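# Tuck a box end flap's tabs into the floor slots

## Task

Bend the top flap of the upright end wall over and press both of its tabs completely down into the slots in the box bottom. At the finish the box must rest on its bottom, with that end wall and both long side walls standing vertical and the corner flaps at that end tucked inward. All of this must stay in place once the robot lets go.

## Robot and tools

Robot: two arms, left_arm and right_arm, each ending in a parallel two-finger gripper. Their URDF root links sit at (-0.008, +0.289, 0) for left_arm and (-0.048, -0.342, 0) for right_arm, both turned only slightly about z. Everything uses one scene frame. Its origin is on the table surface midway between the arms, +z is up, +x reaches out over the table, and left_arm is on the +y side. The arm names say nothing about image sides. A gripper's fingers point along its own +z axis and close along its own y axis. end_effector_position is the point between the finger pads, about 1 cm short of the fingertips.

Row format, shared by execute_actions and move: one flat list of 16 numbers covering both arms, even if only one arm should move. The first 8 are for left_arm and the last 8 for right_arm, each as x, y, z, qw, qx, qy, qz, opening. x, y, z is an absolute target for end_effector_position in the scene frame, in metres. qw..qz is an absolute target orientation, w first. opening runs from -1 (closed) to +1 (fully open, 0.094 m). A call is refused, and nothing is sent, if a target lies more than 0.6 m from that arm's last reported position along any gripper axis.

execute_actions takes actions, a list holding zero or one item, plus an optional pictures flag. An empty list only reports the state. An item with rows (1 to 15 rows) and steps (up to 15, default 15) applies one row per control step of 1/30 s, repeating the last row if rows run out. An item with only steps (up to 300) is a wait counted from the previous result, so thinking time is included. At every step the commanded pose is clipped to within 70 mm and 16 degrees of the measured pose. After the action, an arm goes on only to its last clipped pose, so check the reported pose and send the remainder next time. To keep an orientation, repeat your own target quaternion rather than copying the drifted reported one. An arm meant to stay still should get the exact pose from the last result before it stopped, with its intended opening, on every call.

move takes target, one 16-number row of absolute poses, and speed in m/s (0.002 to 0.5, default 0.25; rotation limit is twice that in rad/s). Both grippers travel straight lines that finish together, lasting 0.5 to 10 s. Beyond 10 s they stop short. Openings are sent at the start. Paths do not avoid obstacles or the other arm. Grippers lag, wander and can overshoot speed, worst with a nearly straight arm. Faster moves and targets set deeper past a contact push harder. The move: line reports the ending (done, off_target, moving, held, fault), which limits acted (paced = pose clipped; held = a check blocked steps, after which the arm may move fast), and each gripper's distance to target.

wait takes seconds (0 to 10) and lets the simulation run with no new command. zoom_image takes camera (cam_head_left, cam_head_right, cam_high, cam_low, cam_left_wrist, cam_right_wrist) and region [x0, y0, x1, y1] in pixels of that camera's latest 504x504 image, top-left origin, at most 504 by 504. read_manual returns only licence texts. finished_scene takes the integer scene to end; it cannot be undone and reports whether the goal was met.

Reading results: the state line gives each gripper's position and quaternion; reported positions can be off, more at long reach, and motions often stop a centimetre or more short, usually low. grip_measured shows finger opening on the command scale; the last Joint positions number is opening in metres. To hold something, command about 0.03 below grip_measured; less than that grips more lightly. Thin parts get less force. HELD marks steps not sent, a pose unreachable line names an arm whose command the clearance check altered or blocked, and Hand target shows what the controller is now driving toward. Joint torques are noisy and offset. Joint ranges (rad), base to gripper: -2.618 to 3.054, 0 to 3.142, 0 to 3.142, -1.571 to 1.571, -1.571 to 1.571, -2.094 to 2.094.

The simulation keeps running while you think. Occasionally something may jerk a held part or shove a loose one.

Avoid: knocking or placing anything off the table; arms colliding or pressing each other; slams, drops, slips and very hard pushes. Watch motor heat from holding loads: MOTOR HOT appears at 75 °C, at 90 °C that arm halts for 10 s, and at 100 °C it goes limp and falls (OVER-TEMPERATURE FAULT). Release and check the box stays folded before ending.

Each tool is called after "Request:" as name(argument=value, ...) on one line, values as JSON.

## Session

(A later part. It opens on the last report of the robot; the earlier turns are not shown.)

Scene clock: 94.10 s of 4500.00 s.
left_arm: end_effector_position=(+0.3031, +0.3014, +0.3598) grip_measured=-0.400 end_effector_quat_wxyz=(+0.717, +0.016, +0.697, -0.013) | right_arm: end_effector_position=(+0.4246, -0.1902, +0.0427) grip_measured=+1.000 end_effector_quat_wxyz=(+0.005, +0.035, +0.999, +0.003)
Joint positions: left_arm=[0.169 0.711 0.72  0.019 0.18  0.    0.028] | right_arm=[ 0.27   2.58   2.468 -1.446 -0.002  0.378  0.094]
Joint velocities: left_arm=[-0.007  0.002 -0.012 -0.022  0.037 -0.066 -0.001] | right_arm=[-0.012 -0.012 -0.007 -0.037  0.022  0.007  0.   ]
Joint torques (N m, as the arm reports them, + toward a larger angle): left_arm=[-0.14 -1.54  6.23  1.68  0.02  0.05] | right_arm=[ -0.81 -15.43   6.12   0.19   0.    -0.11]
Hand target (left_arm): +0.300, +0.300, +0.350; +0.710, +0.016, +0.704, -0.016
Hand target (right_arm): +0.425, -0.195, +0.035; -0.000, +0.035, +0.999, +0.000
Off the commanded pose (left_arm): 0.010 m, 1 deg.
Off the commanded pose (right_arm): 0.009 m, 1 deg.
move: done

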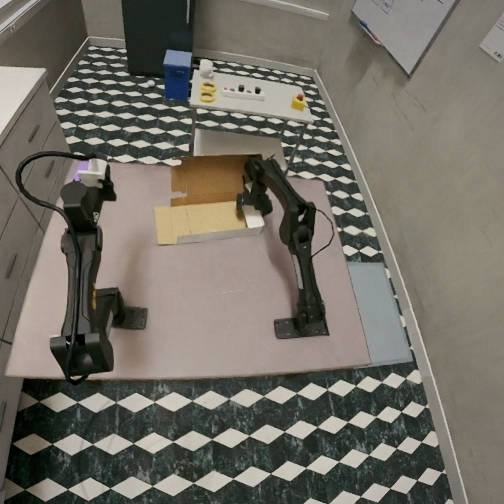

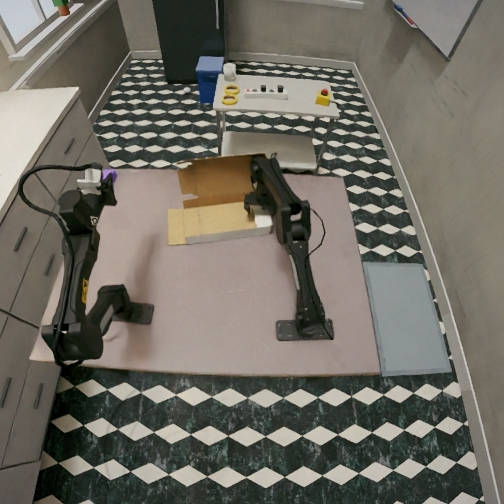

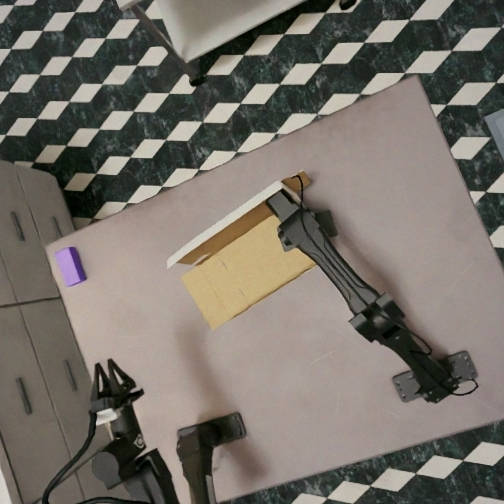

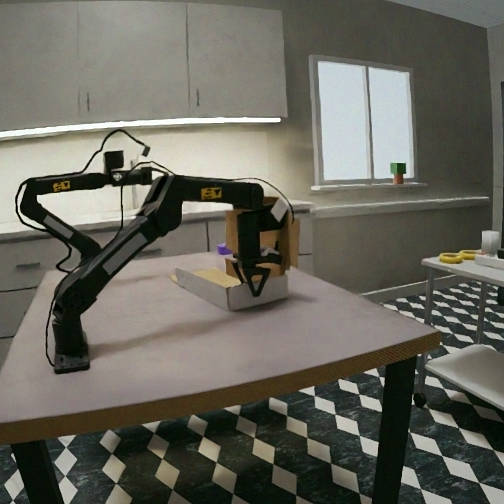

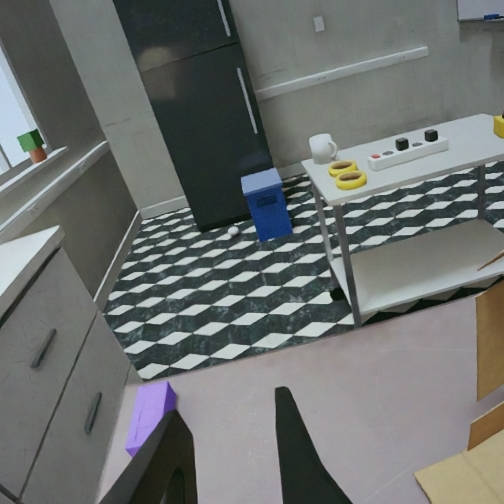

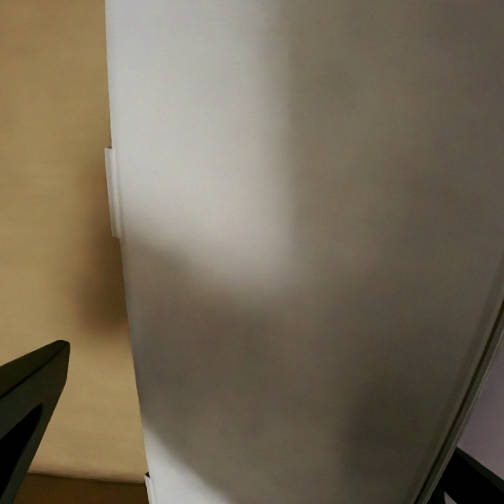

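Request:
move(target=[0.3,0.3,0.35,0.71,0.016,0.704,-0.016,-0.4,0.43,-0.20,0.035,0,0.035,0.999,0,0], speed=0.02)

Request:
move(target=[0.3,0.3,0.35,0.71,0.016,0.704,-0.016,-0.4,0.43,-0.208,0.035,0,0.035,0.999,0,-0.6], speed=0.02)

Request:
move(target=[0.3,0.3,0.35,0.71,0.016,0.704,-0.016,-0.4,0.43,-0.21,0.035,0,0.035,0.999,0,-1], speed=0.02)

Scene clock: 98.70 s of 4500.00 s.
left_arm: end_effector_position=(+0.3031, +0.3014, +0.3598) grip_measured=-0.400 end_effector_quat_wxyz=(+0.717, +0.016, +0.697, -0.013) | right_arm: end_effector_position=(+0.4249, -0.1915, +0.0418) grip_measured=+0.002 end_effector_quat_wxyz=(+0.003, +0.031, +0.999, +0.007)
Joint positions: left_arm=[0.169 0.711 0.72  0.019 0.18  0.    0.028] | right_arm=[ 0.264  2.582  2.468 -1.446 -0.011  0.365  0.047]
Joint velocities: left_arm=[ 0.007 -0.007  0.012  0.037 -0.007  0.022 -0.   ] | right_arm=[-0.007  0.007 -0.007  0.022 -0.081  0.007 -0.   ]
Joint torques (N m, as the arm reports them, + toward a larger angle): left_arm=[-0.16 -1.58  6.21  1.71  0.    0.03] | right_arm=[ -1.38 -13.62  10.47   0.     0.11  -0.1 ]
Hand target (left_arm): +0.300, +0.300, +0.350; +0.710, +0.016, +0.704, -0.016
Hand target (right_arm): +0.429, -0.200, +0.035; +0.001, +0.035, +0.999, +0.000
Off the commanded pose (left_arm): 0.010 m, 1 deg.
Off the commanded pose (right_arm): 0.012 m, 1 deg.
After step 90, 0.70 s passed at rest.
move: off_target (right_arm)

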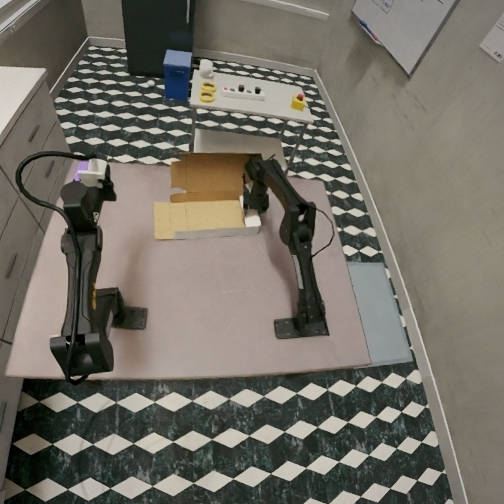

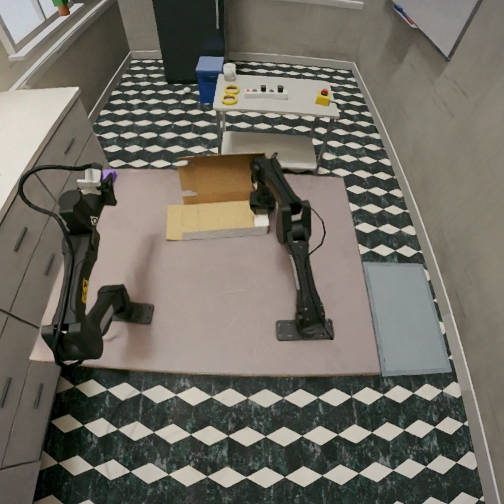

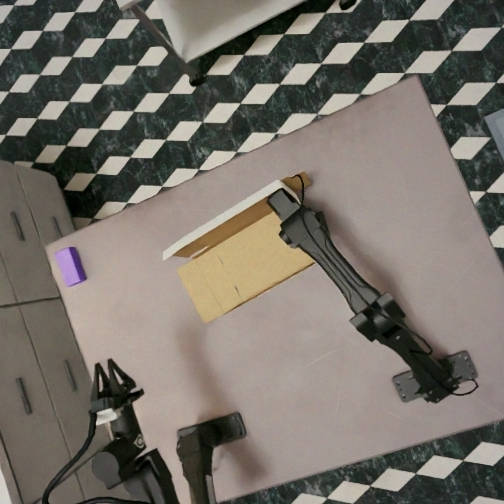

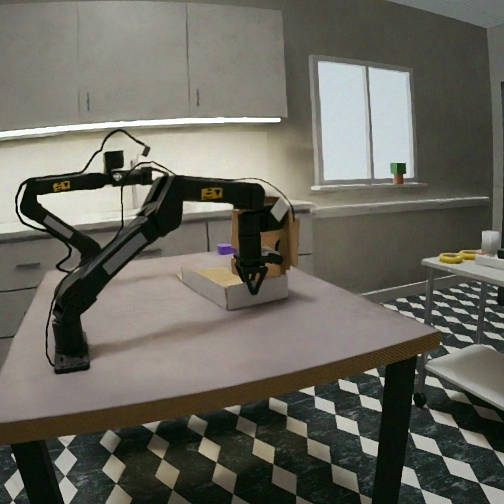

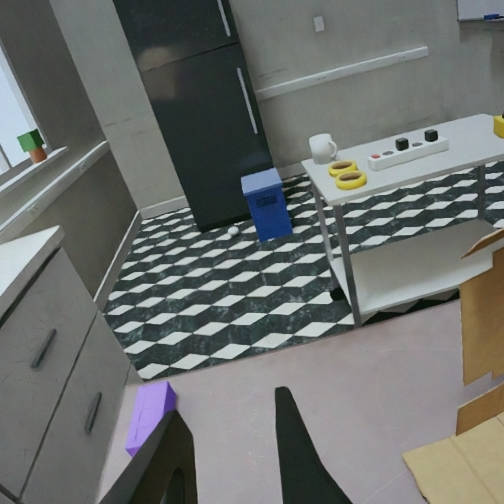

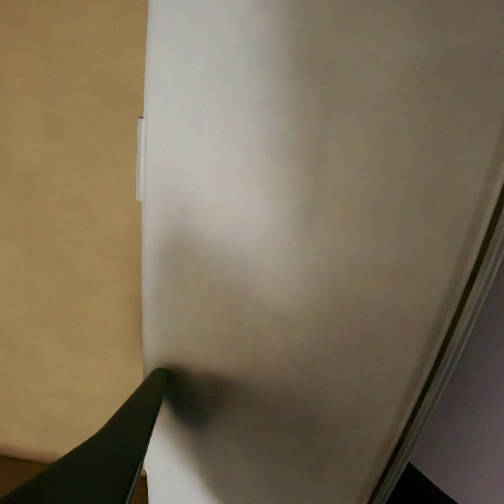

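Scene clock: 99.87 s of 4500.00 s.
left_arm: end_effector_position=(+0.3031, +0.3014, +0.3598) grip_measured=-0.400 end_effector_quat_wxyz=(+0.717, +0.016, +0.697, -0.013) | right_arm: end_effector_position=(+0.4270, -0.2002, +0.0418) grip_measured=-0.597 end_effector_quat_wxyz=(+0.002, +0.032, +0.999, +0.007)
Joint positions: left_arm=[0.169 0.711 0.72  0.019 0.18  0.    0.028] | right_arm=[ 0.246  2.582  2.468 -1.448 -0.012  0.348  0.019]
Joint velocities: left_arm=[ 0.012 -0.017  0.007 -0.051  0.022  0.037  0.001] | right_arm=[-0.002  0.007  0.002 -0.081  0.037  0.081  0.001]
Joint torques (N m, as the arm reports them, + toward a larger angle): left_arm=[-0.16 -1.54  6.3   1.69  0.03  0.03] | right_arm=[ -1.17 -14.89   7.64   0.14   0.13  -0.08]
Hand target (left_arm): +0.300, +0.300, +0.350; +0.710, +0.016, +0.704, -0.016
Hand target (right_arm): +0.430, -0.208, +0.035; -0.000, +0.035, +0.999, -0.000
Off the commanded pose (left_arm): 0.010 m, 1 deg.
Off the commanded pose (right_arm): 0.011 m, 1 deg.
move: off_target (right_arm)

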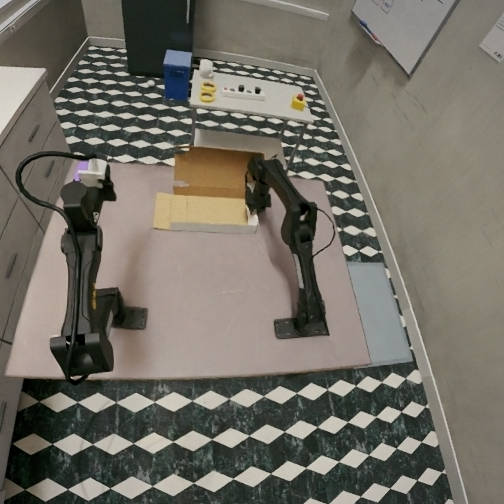

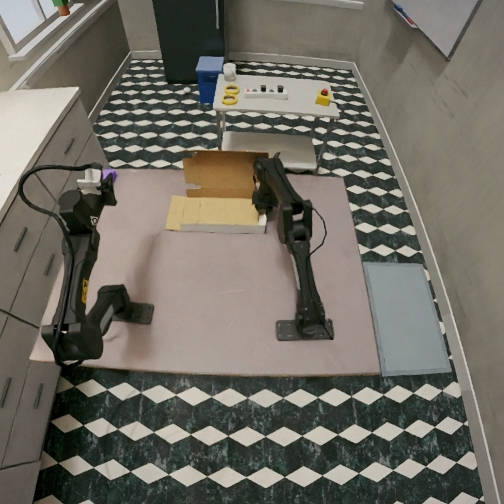

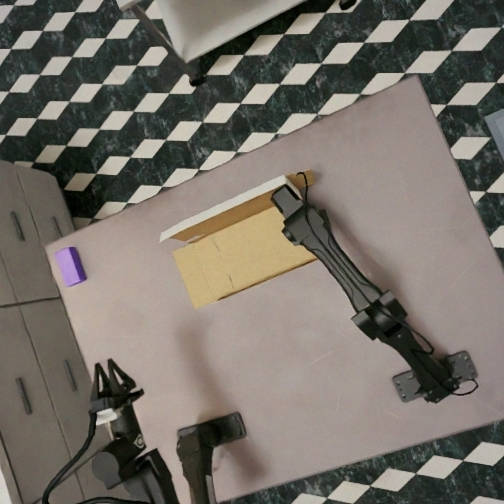

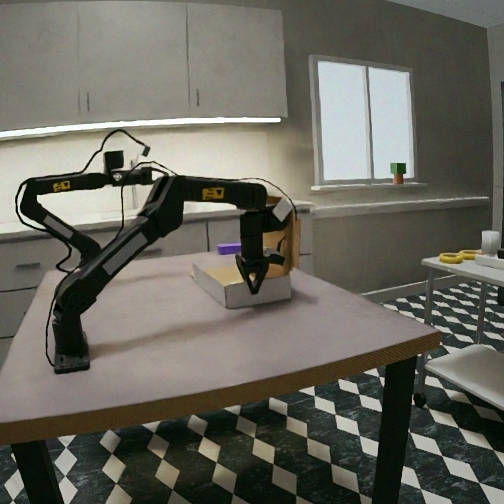

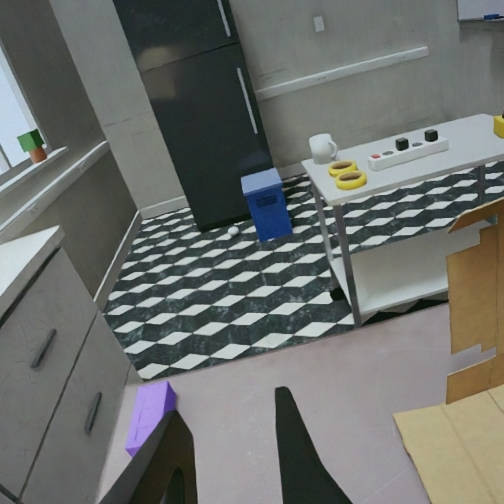

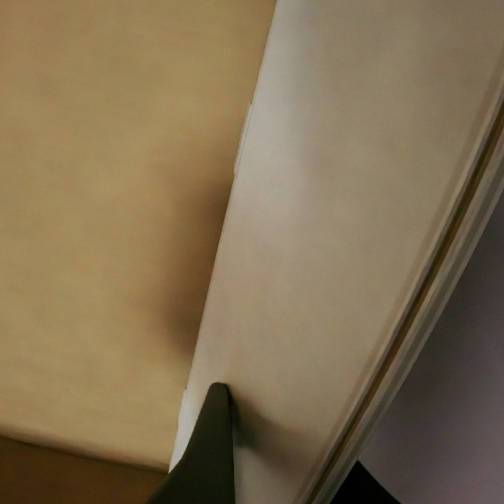

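Scene clock: 100.83 s of 4500.00 s.
left_arm: end_effector_position=(+0.3031, +0.3014, +0.3598) grip_measured=-0.400 end_effector_quat_wxyz=(+0.717, +0.016, +0.697, -0.013) | right_arm: end_effector_position=(+0.4281, -0.2042, +0.0418) grip_measured=-0.916 end_effector_quat_wxyz=(+0.002, +0.035, +0.999, +0.005)
Joint positions: left_arm=[0.169 0.711 0.72  0.019 0.18  0.    0.028] | right_arm=[ 0.239  2.582  2.468 -1.449 -0.008  0.347  0.004]
Joint velocities: left_arm=[-0.002  0.007 -0.007  0.007  0.037  0.007  0.   ] | right_arm=[-0.012  0.012 -0.012  0.037  0.007 -0.007 -0.   ]
Joint torques (N m, as the arm reports them, + toward a larger angle): left_arm=[-0.17 -1.54  6.22  1.7   0.04  0.04] | right_arm=[ -0.84 -15.15   7.04   0.17   0.07  -0.12]
Hand target (left_arm): +0.300, +0.300, +0.350; +0.710, +0.016, +0.704, -0.016
Hand target (right_arm): +0.430, -0.210, +0.035; -0.000, +0.035, +0.999, +0.000
Off the commanded pose (left_arm): 0.010 m, 1 deg.
Off the commanded pose (right_arm): 0.009 m, 1 deg.
move: done

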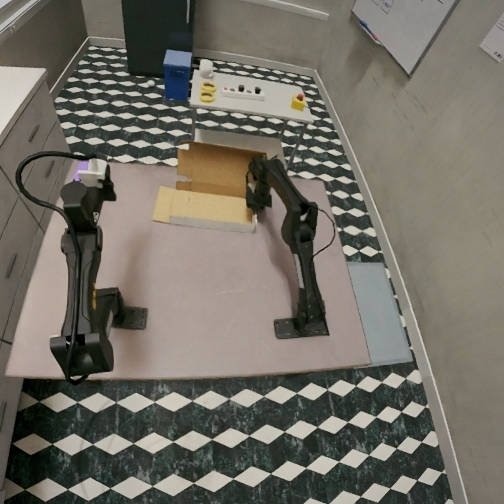

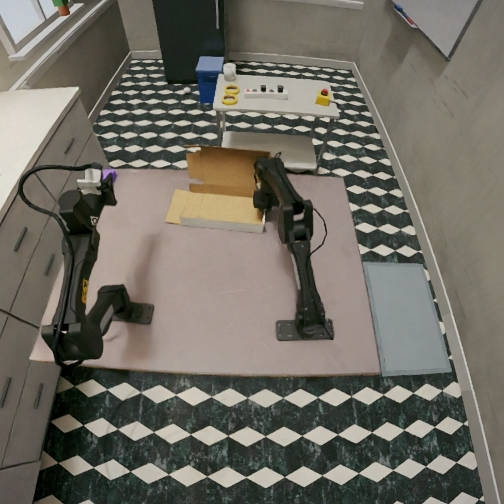

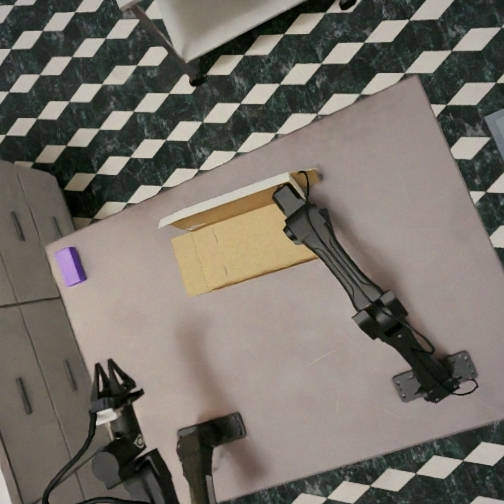

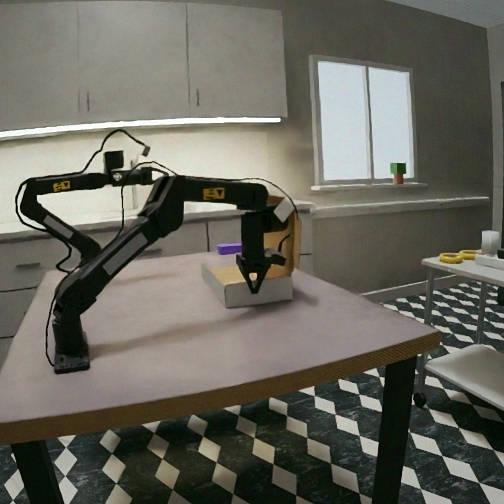

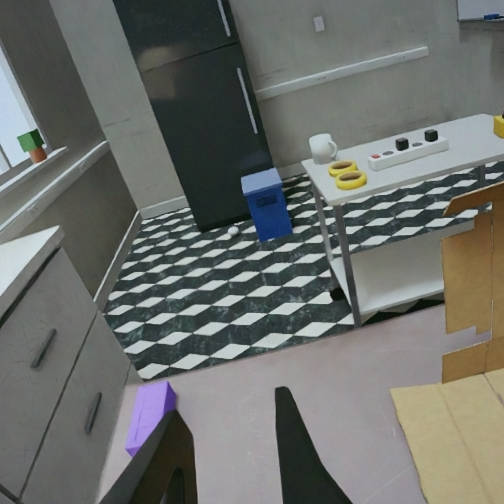

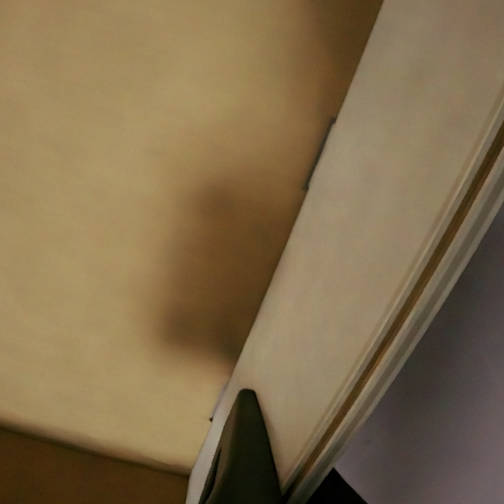

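Request:
move(target=[0.3,0.3,0.35,0.71,0.016,0.704,-0.016,-0.4,0.428,-0.205,0.042,0,0.035,0.999,0,0.4], speed=0.05)

Request:
move(target=[0.3,0.3,0.35,0.71,0.016,0.704,-0.016,-0.4,0.41,-0.205,0.11,0,0.035,0.999,0,0.4], speed=0.08)

Scene clock: 104.90 s of 4500.00 s.
left_arm: end_effector_position=(+0.3031, +0.3014, +0.3598) grip_measured=-0.400 end_effector_quat_wxyz=(+0.717, +0.016, +0.697, -0.013) | right_arm: end_effector_position=(+0.4270, -0.2046, +0.0418) grip_measured=+0.398 end_effector_quat_wxyz=(+0.000, +0.035, +0.999, +0.004)
Joint positions: left_arm=[0.169 0.711 0.72  0.019 0.18  0.    0.028] | right_arm=[ 0.239  2.582  2.468 -1.454 -0.008  0.347  0.066]
Joint velocities: left_arm=[ 0.002  0.002 -0.012  0.037 -0.051  0.022 -0.   ] | right_arm=[-0.007 -0.002 -0.007 -0.007 -0.037 -0.037 -0.001]
Joint torques (N m, as the arm reports them, + toward a larger angle): left_arm=[-0.18 -1.61  6.31  1.67  0.03  0.06] | right_arm=[  0.15 -15.1    9.94  -0.06   0.07  -0.01]
Hand target (left_arm): +0.300, +0.300, +0.350; +0.710, +0.016, +0.704, -0.016
Hand target (right_arm): +0.428, -0.205, +0.042; +0.000, +0.035, +0.999, +0.000
Off the commanded pose (left_arm): 0.010 m, 1 deg.
Off the commanded pose (right_arm): 0.001 m, 0 deg.
After step 90, 0.37 s passed at rest.
move: done

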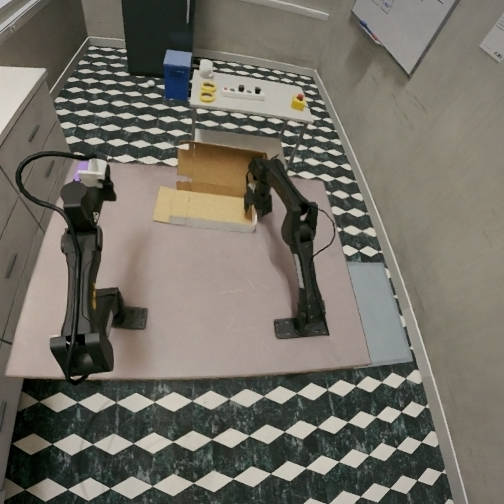

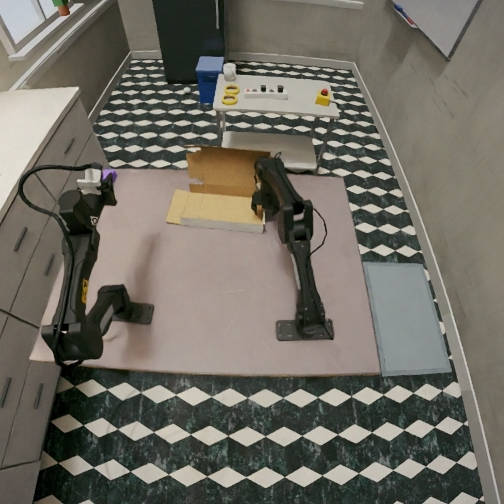

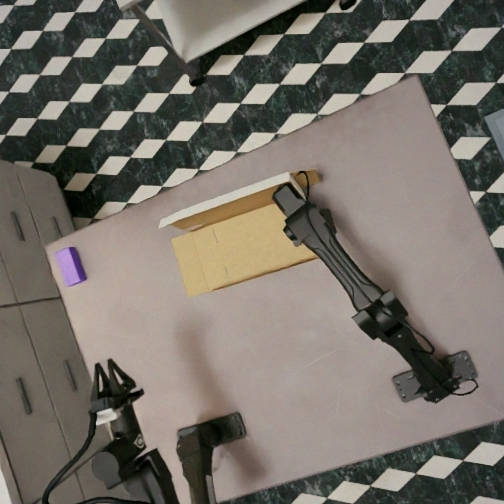

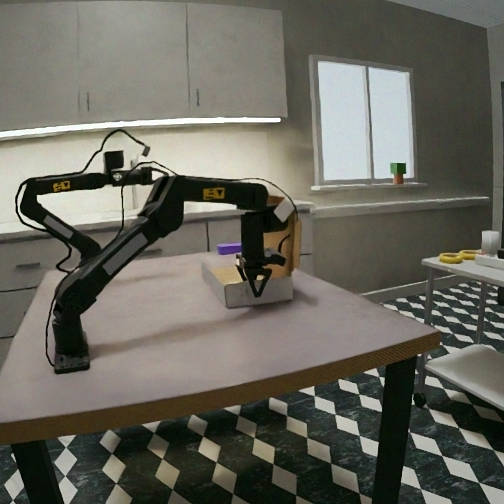

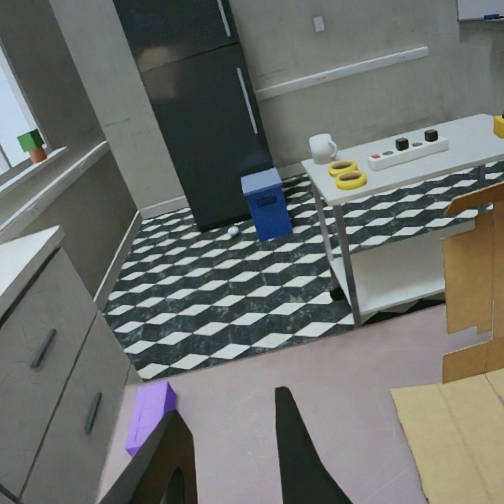

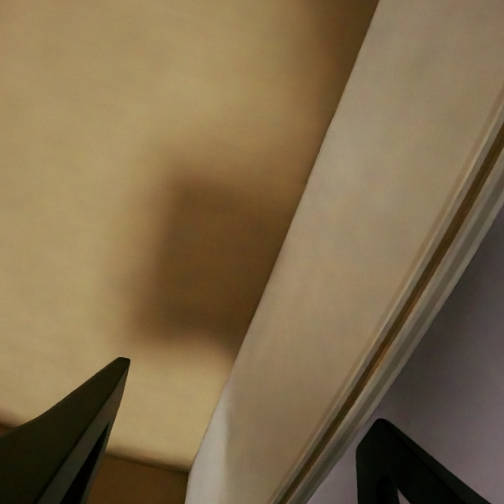

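Scene clock: 106.17 s of 4500.00 s.
left_arm: end_effector_position=(+0.3031, +0.3014, +0.3598) grip_measured=-0.400 end_effector_quat_wxyz=(+0.717, +0.016, +0.697, -0.013) | right_arm: end_effector_position=(+0.4170, -0.2074, +0.1089) grip_measured=+0.398 end_effector_quat_wxyz=(+0.032, +0.036, +0.999, +0.014)
Joint positions: left_arm=[0.169 0.711 0.72  0.019 0.18  0.    0.028] | right_arm=[ 0.239  2.464  2.515 -1.553 -0.008  0.351  0.066]
Joint velocities: left_arm=[-0.002  0.012 -0.007 -0.037  0.037 -0.066 -0.002] | right_arm=[-0.002 -0.002  0.002  0.007 -0.081  0.007 -0.001]
Joint torques (N m, as the arm reports them, + toward a larger angle): left_arm=[-0.03 -1.55  6.19  1.68  0.    0.05] | right_arm=[  1.13 -16.17   5.94   0.06   0.08   0.06]
Hand target (left_arm): +0.300, +0.300, +0.350; +0.710, +0.016, +0.704, -0.016
Hand target (right_arm): +0.410, -0.205, +0.110; +0.024, +0.035, +0.999, +0.008
Off the commanded pose (left_arm): 0.010 m, 1 deg.
Off the commanded pose (right_arm): 0.007 m, 4 deg.
joint sent to its limit (right arm) — the command would take joint 4 (wrist pitch) past its lower limit, so that joint was sent only as far as its limit.
move: off_target (right_arm)

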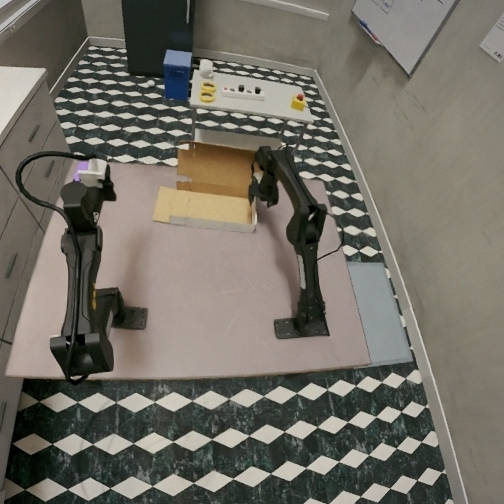

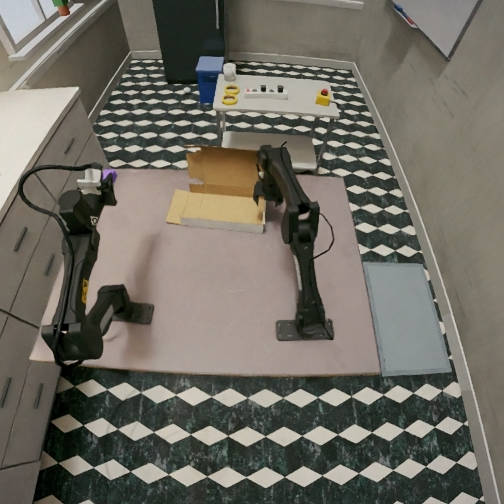

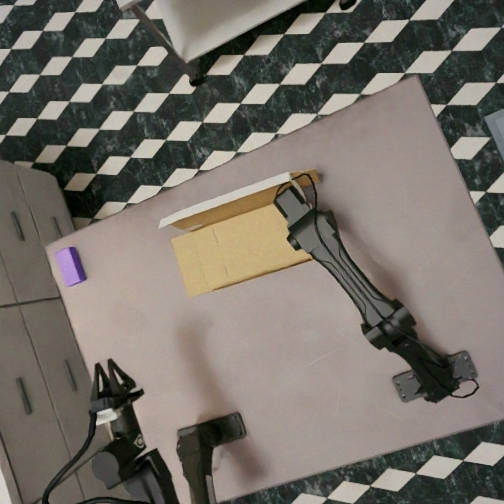

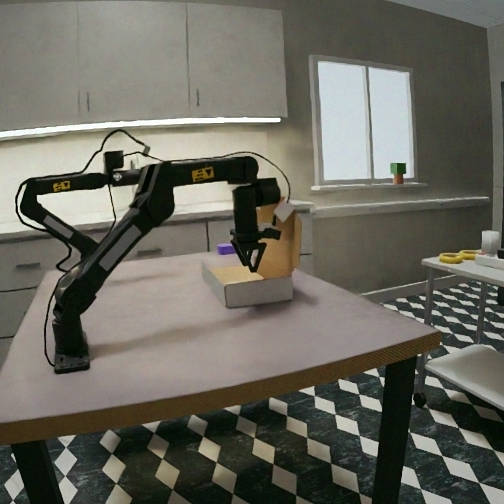

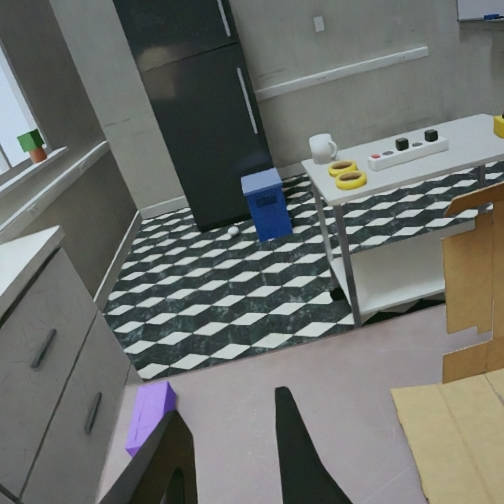

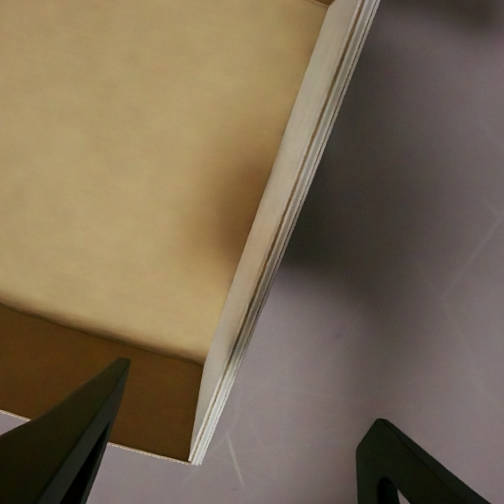

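Request:
move(target=[0.3,0.3,0.35,0.71,0.016,0.704,-0.016,-0.4,0.40,-0.23,0.115,0,-0.588,0.809,0,0.4], speed=0.25)

Request:
move(target=[0.3,0.3,0.35,0.71,0.016,0.704,-0.016,-0.4,0.44,-0.203,0.085,0,-0.588,0.809,0,0.4], speed=0.06)

Scene clock: 122.23 s of 4500.00 s.
left_arm: end_effector_position=(+0.3031, +0.3014, +0.3598) grip_measured=-0.400 end_effector_quat_wxyz=(+0.717, +0.016, +0.697, -0.013) | right_arm: end_effector_position=(+0.4048, -0.2232, +0.1086) grip_measured=+0.398 end_effector_quat_wxyz=(+0.014, -0.587, +0.809, -0.003)
Joint positions: left_arm=[0.169 0.711 0.72  0.019 0.18  0.    0.028] | right_arm=[ 0.215  2.414  2.425 -1.554 -0.005 -1.002  0.066]
Joint velocities: left_arm=[ 0.012 -0.017 -0.007  0.007 -0.066 -0.051  0.   ] | right_arm=[ 0.007 -0.012 -0.007 -0.081 -0.007  0.007  0.001]
Joint torques (N m, as the arm reports them, + toward a larger angle): left_arm=[-0.15 -1.54  6.3   1.7   0.04  0.05] | right_arm=[ -0.81 -16.78   5.75  -0.01   0.04  -0.1 ]
Hand target (left_arm): +0.300, +0.300, +0.350; +0.710, +0.016, +0.704, -0.016
Hand target (right_arm): +0.400, -0.230, +0.115; +0.010, -0.588, +0.809, -0.004
Off the commanded pose (left_arm): 0.010 m, 1 deg.
Off the commanded pose (right_arm): 0.010 m, 2 deg.
joint sent to its limit (right arm) — the command would take joint 4 (wrist pitch) past its lower limit, so that joint was sent only as far as its limit.
After step 90, 9.83 s passed at rest.
move: done

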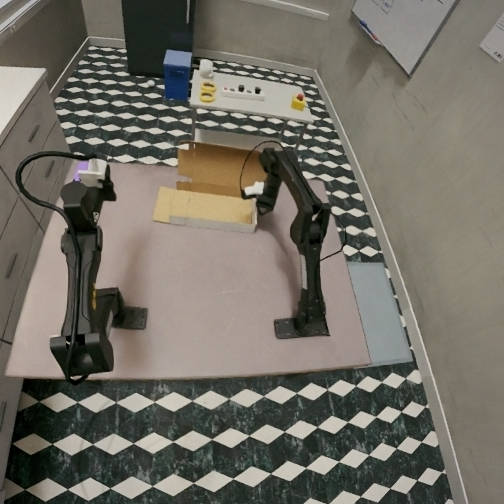

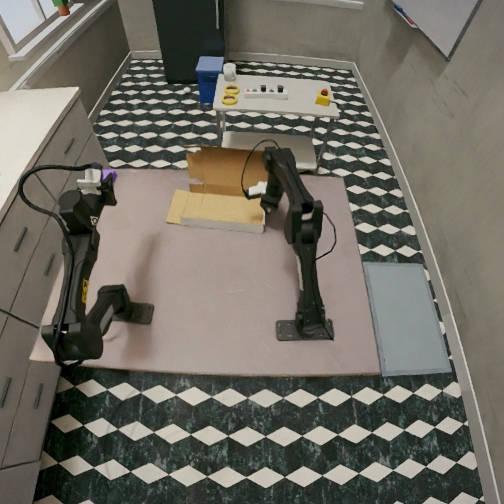

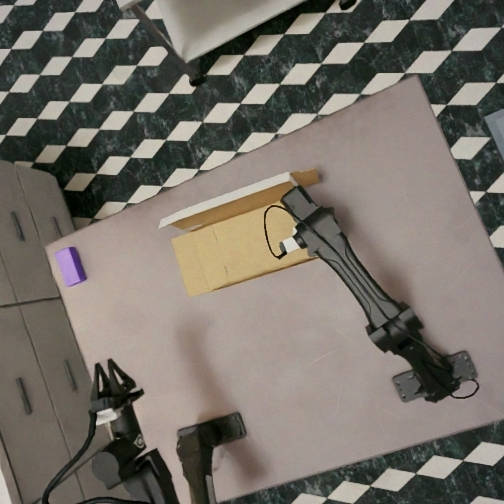

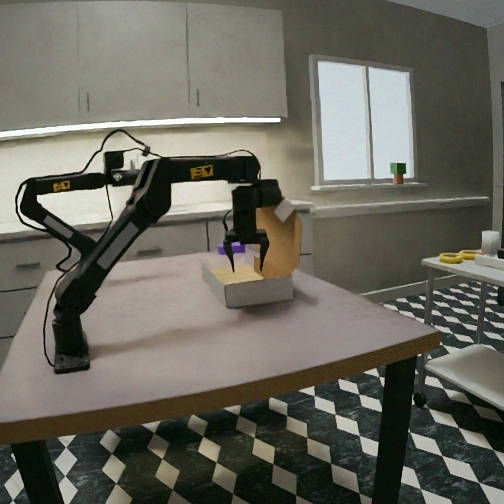

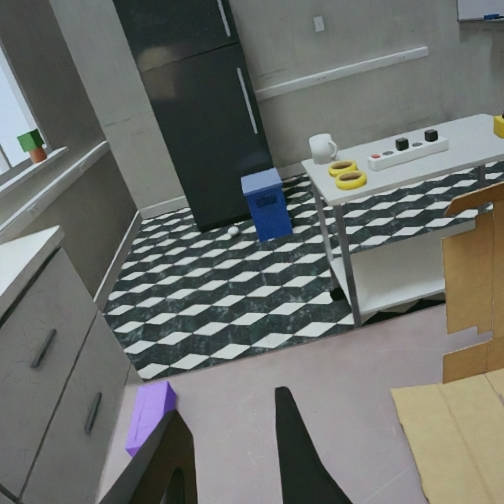

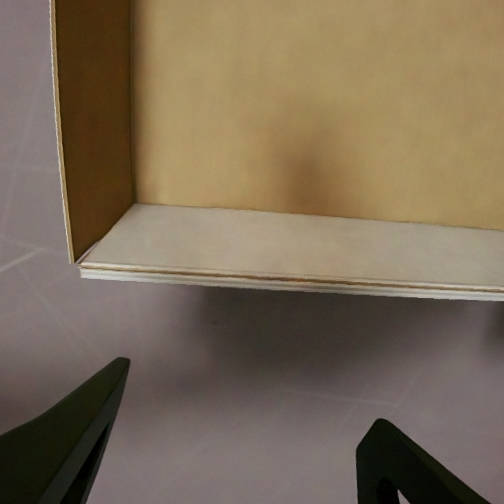

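Scene clock: 123.37 s of 4500.00 s.
left_arm: end_effector_position=(+0.3031, +0.3014, +0.3598) grip_measured=-0.400 end_effector_quat_wxyz=(+0.717, +0.016, +0.697, -0.013) | right_arm: end_effector_position=(+0.4378, -0.2080, +0.0804) grip_measured=+0.398 end_effector_quat_wxyz=(+0.033, -0.588, +0.808, -0.010)
Joint positions: left_arm=[0.169 0.711 0.72  0.019 0.18  0.    0.028] | right_arm=[ 0.228  2.598  2.651 -1.557 -0.005 -0.991  0.066]
Joint velocities: left_arm=[ 0.022 -0.022  0.007  0.007 -0.022  0.007 -0.   ] | right_arm=[-0.007  0.007  0.012  0.007  0.007  0.095 -0.001]
Joint torques (N m, as the arm reports them, + toward a larger angle): left_arm=[-0.16 -1.6   6.09  1.7   0.02  0.02] | right_arm=[  0.89 -15.43  10.38   0.09   0.03   0.05]
Hand target (left_arm): +0.300, +0.300, +0.350; +0.710, +0.016, +0.704, -0.016
Hand target (right_arm): +0.439, -0.204, +0.085; +0.038, -0.587, +0.808, -0.014
Off the commanded pose (left_arm): 0.010 m, 1 deg.
Off the commanded pose (right_arm): 0.007 m, 4 deg.
joint sent to its limit (right arm) — the command would take joint 4 (wrist pitch) past its lower limit, so that joint was sent only as far as its limit.
move: off_target (right_arm)

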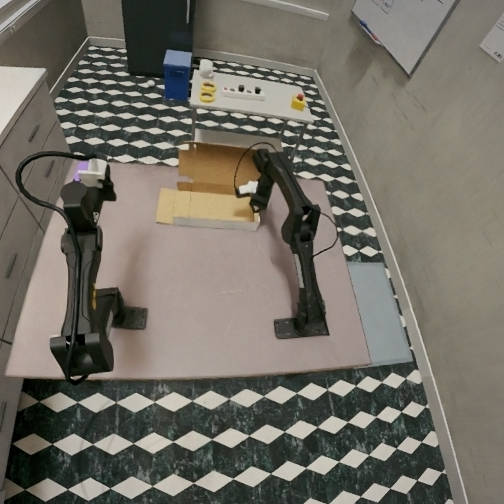

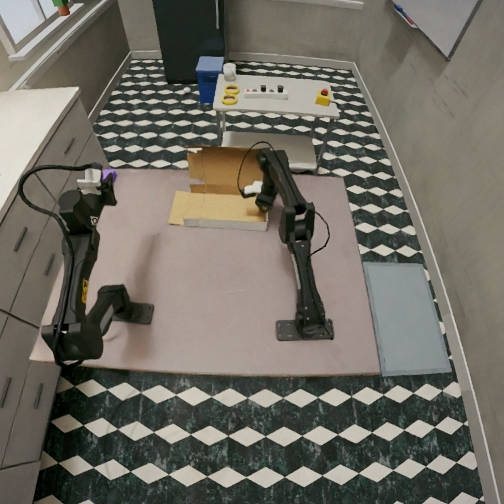

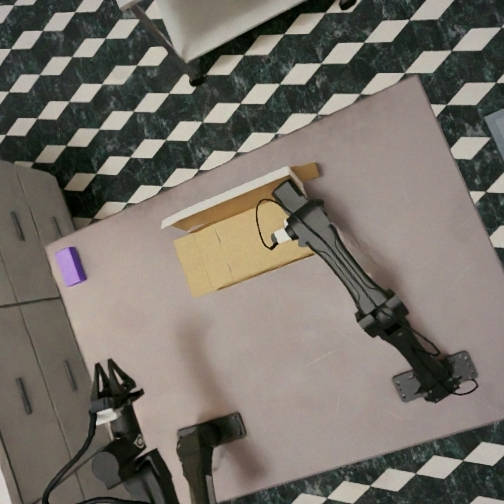

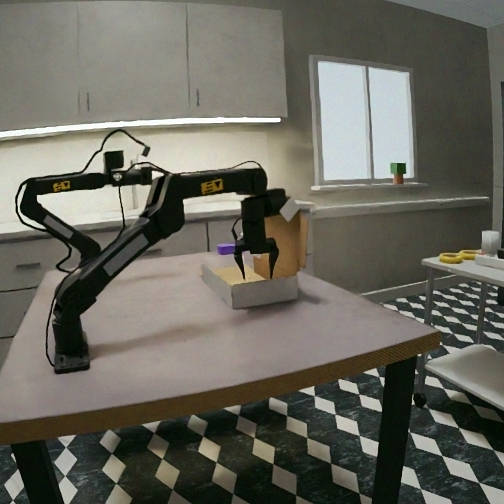

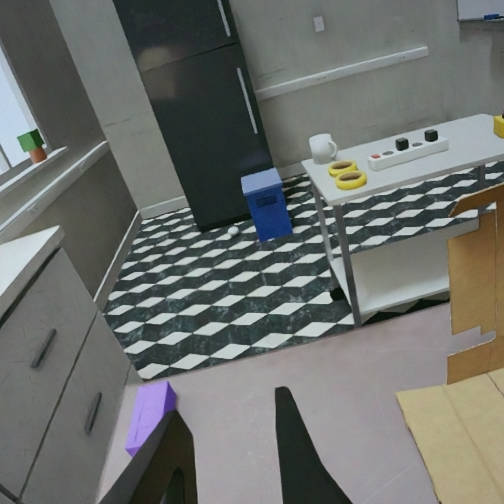

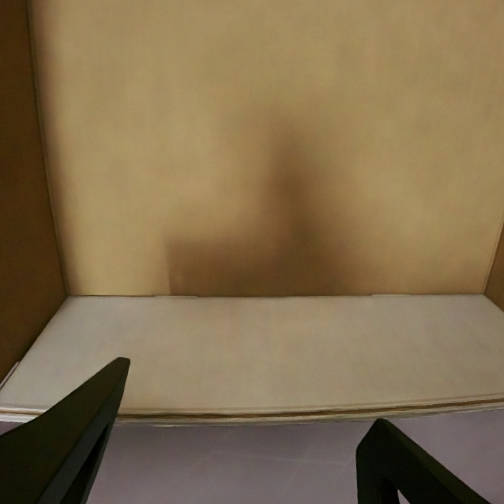

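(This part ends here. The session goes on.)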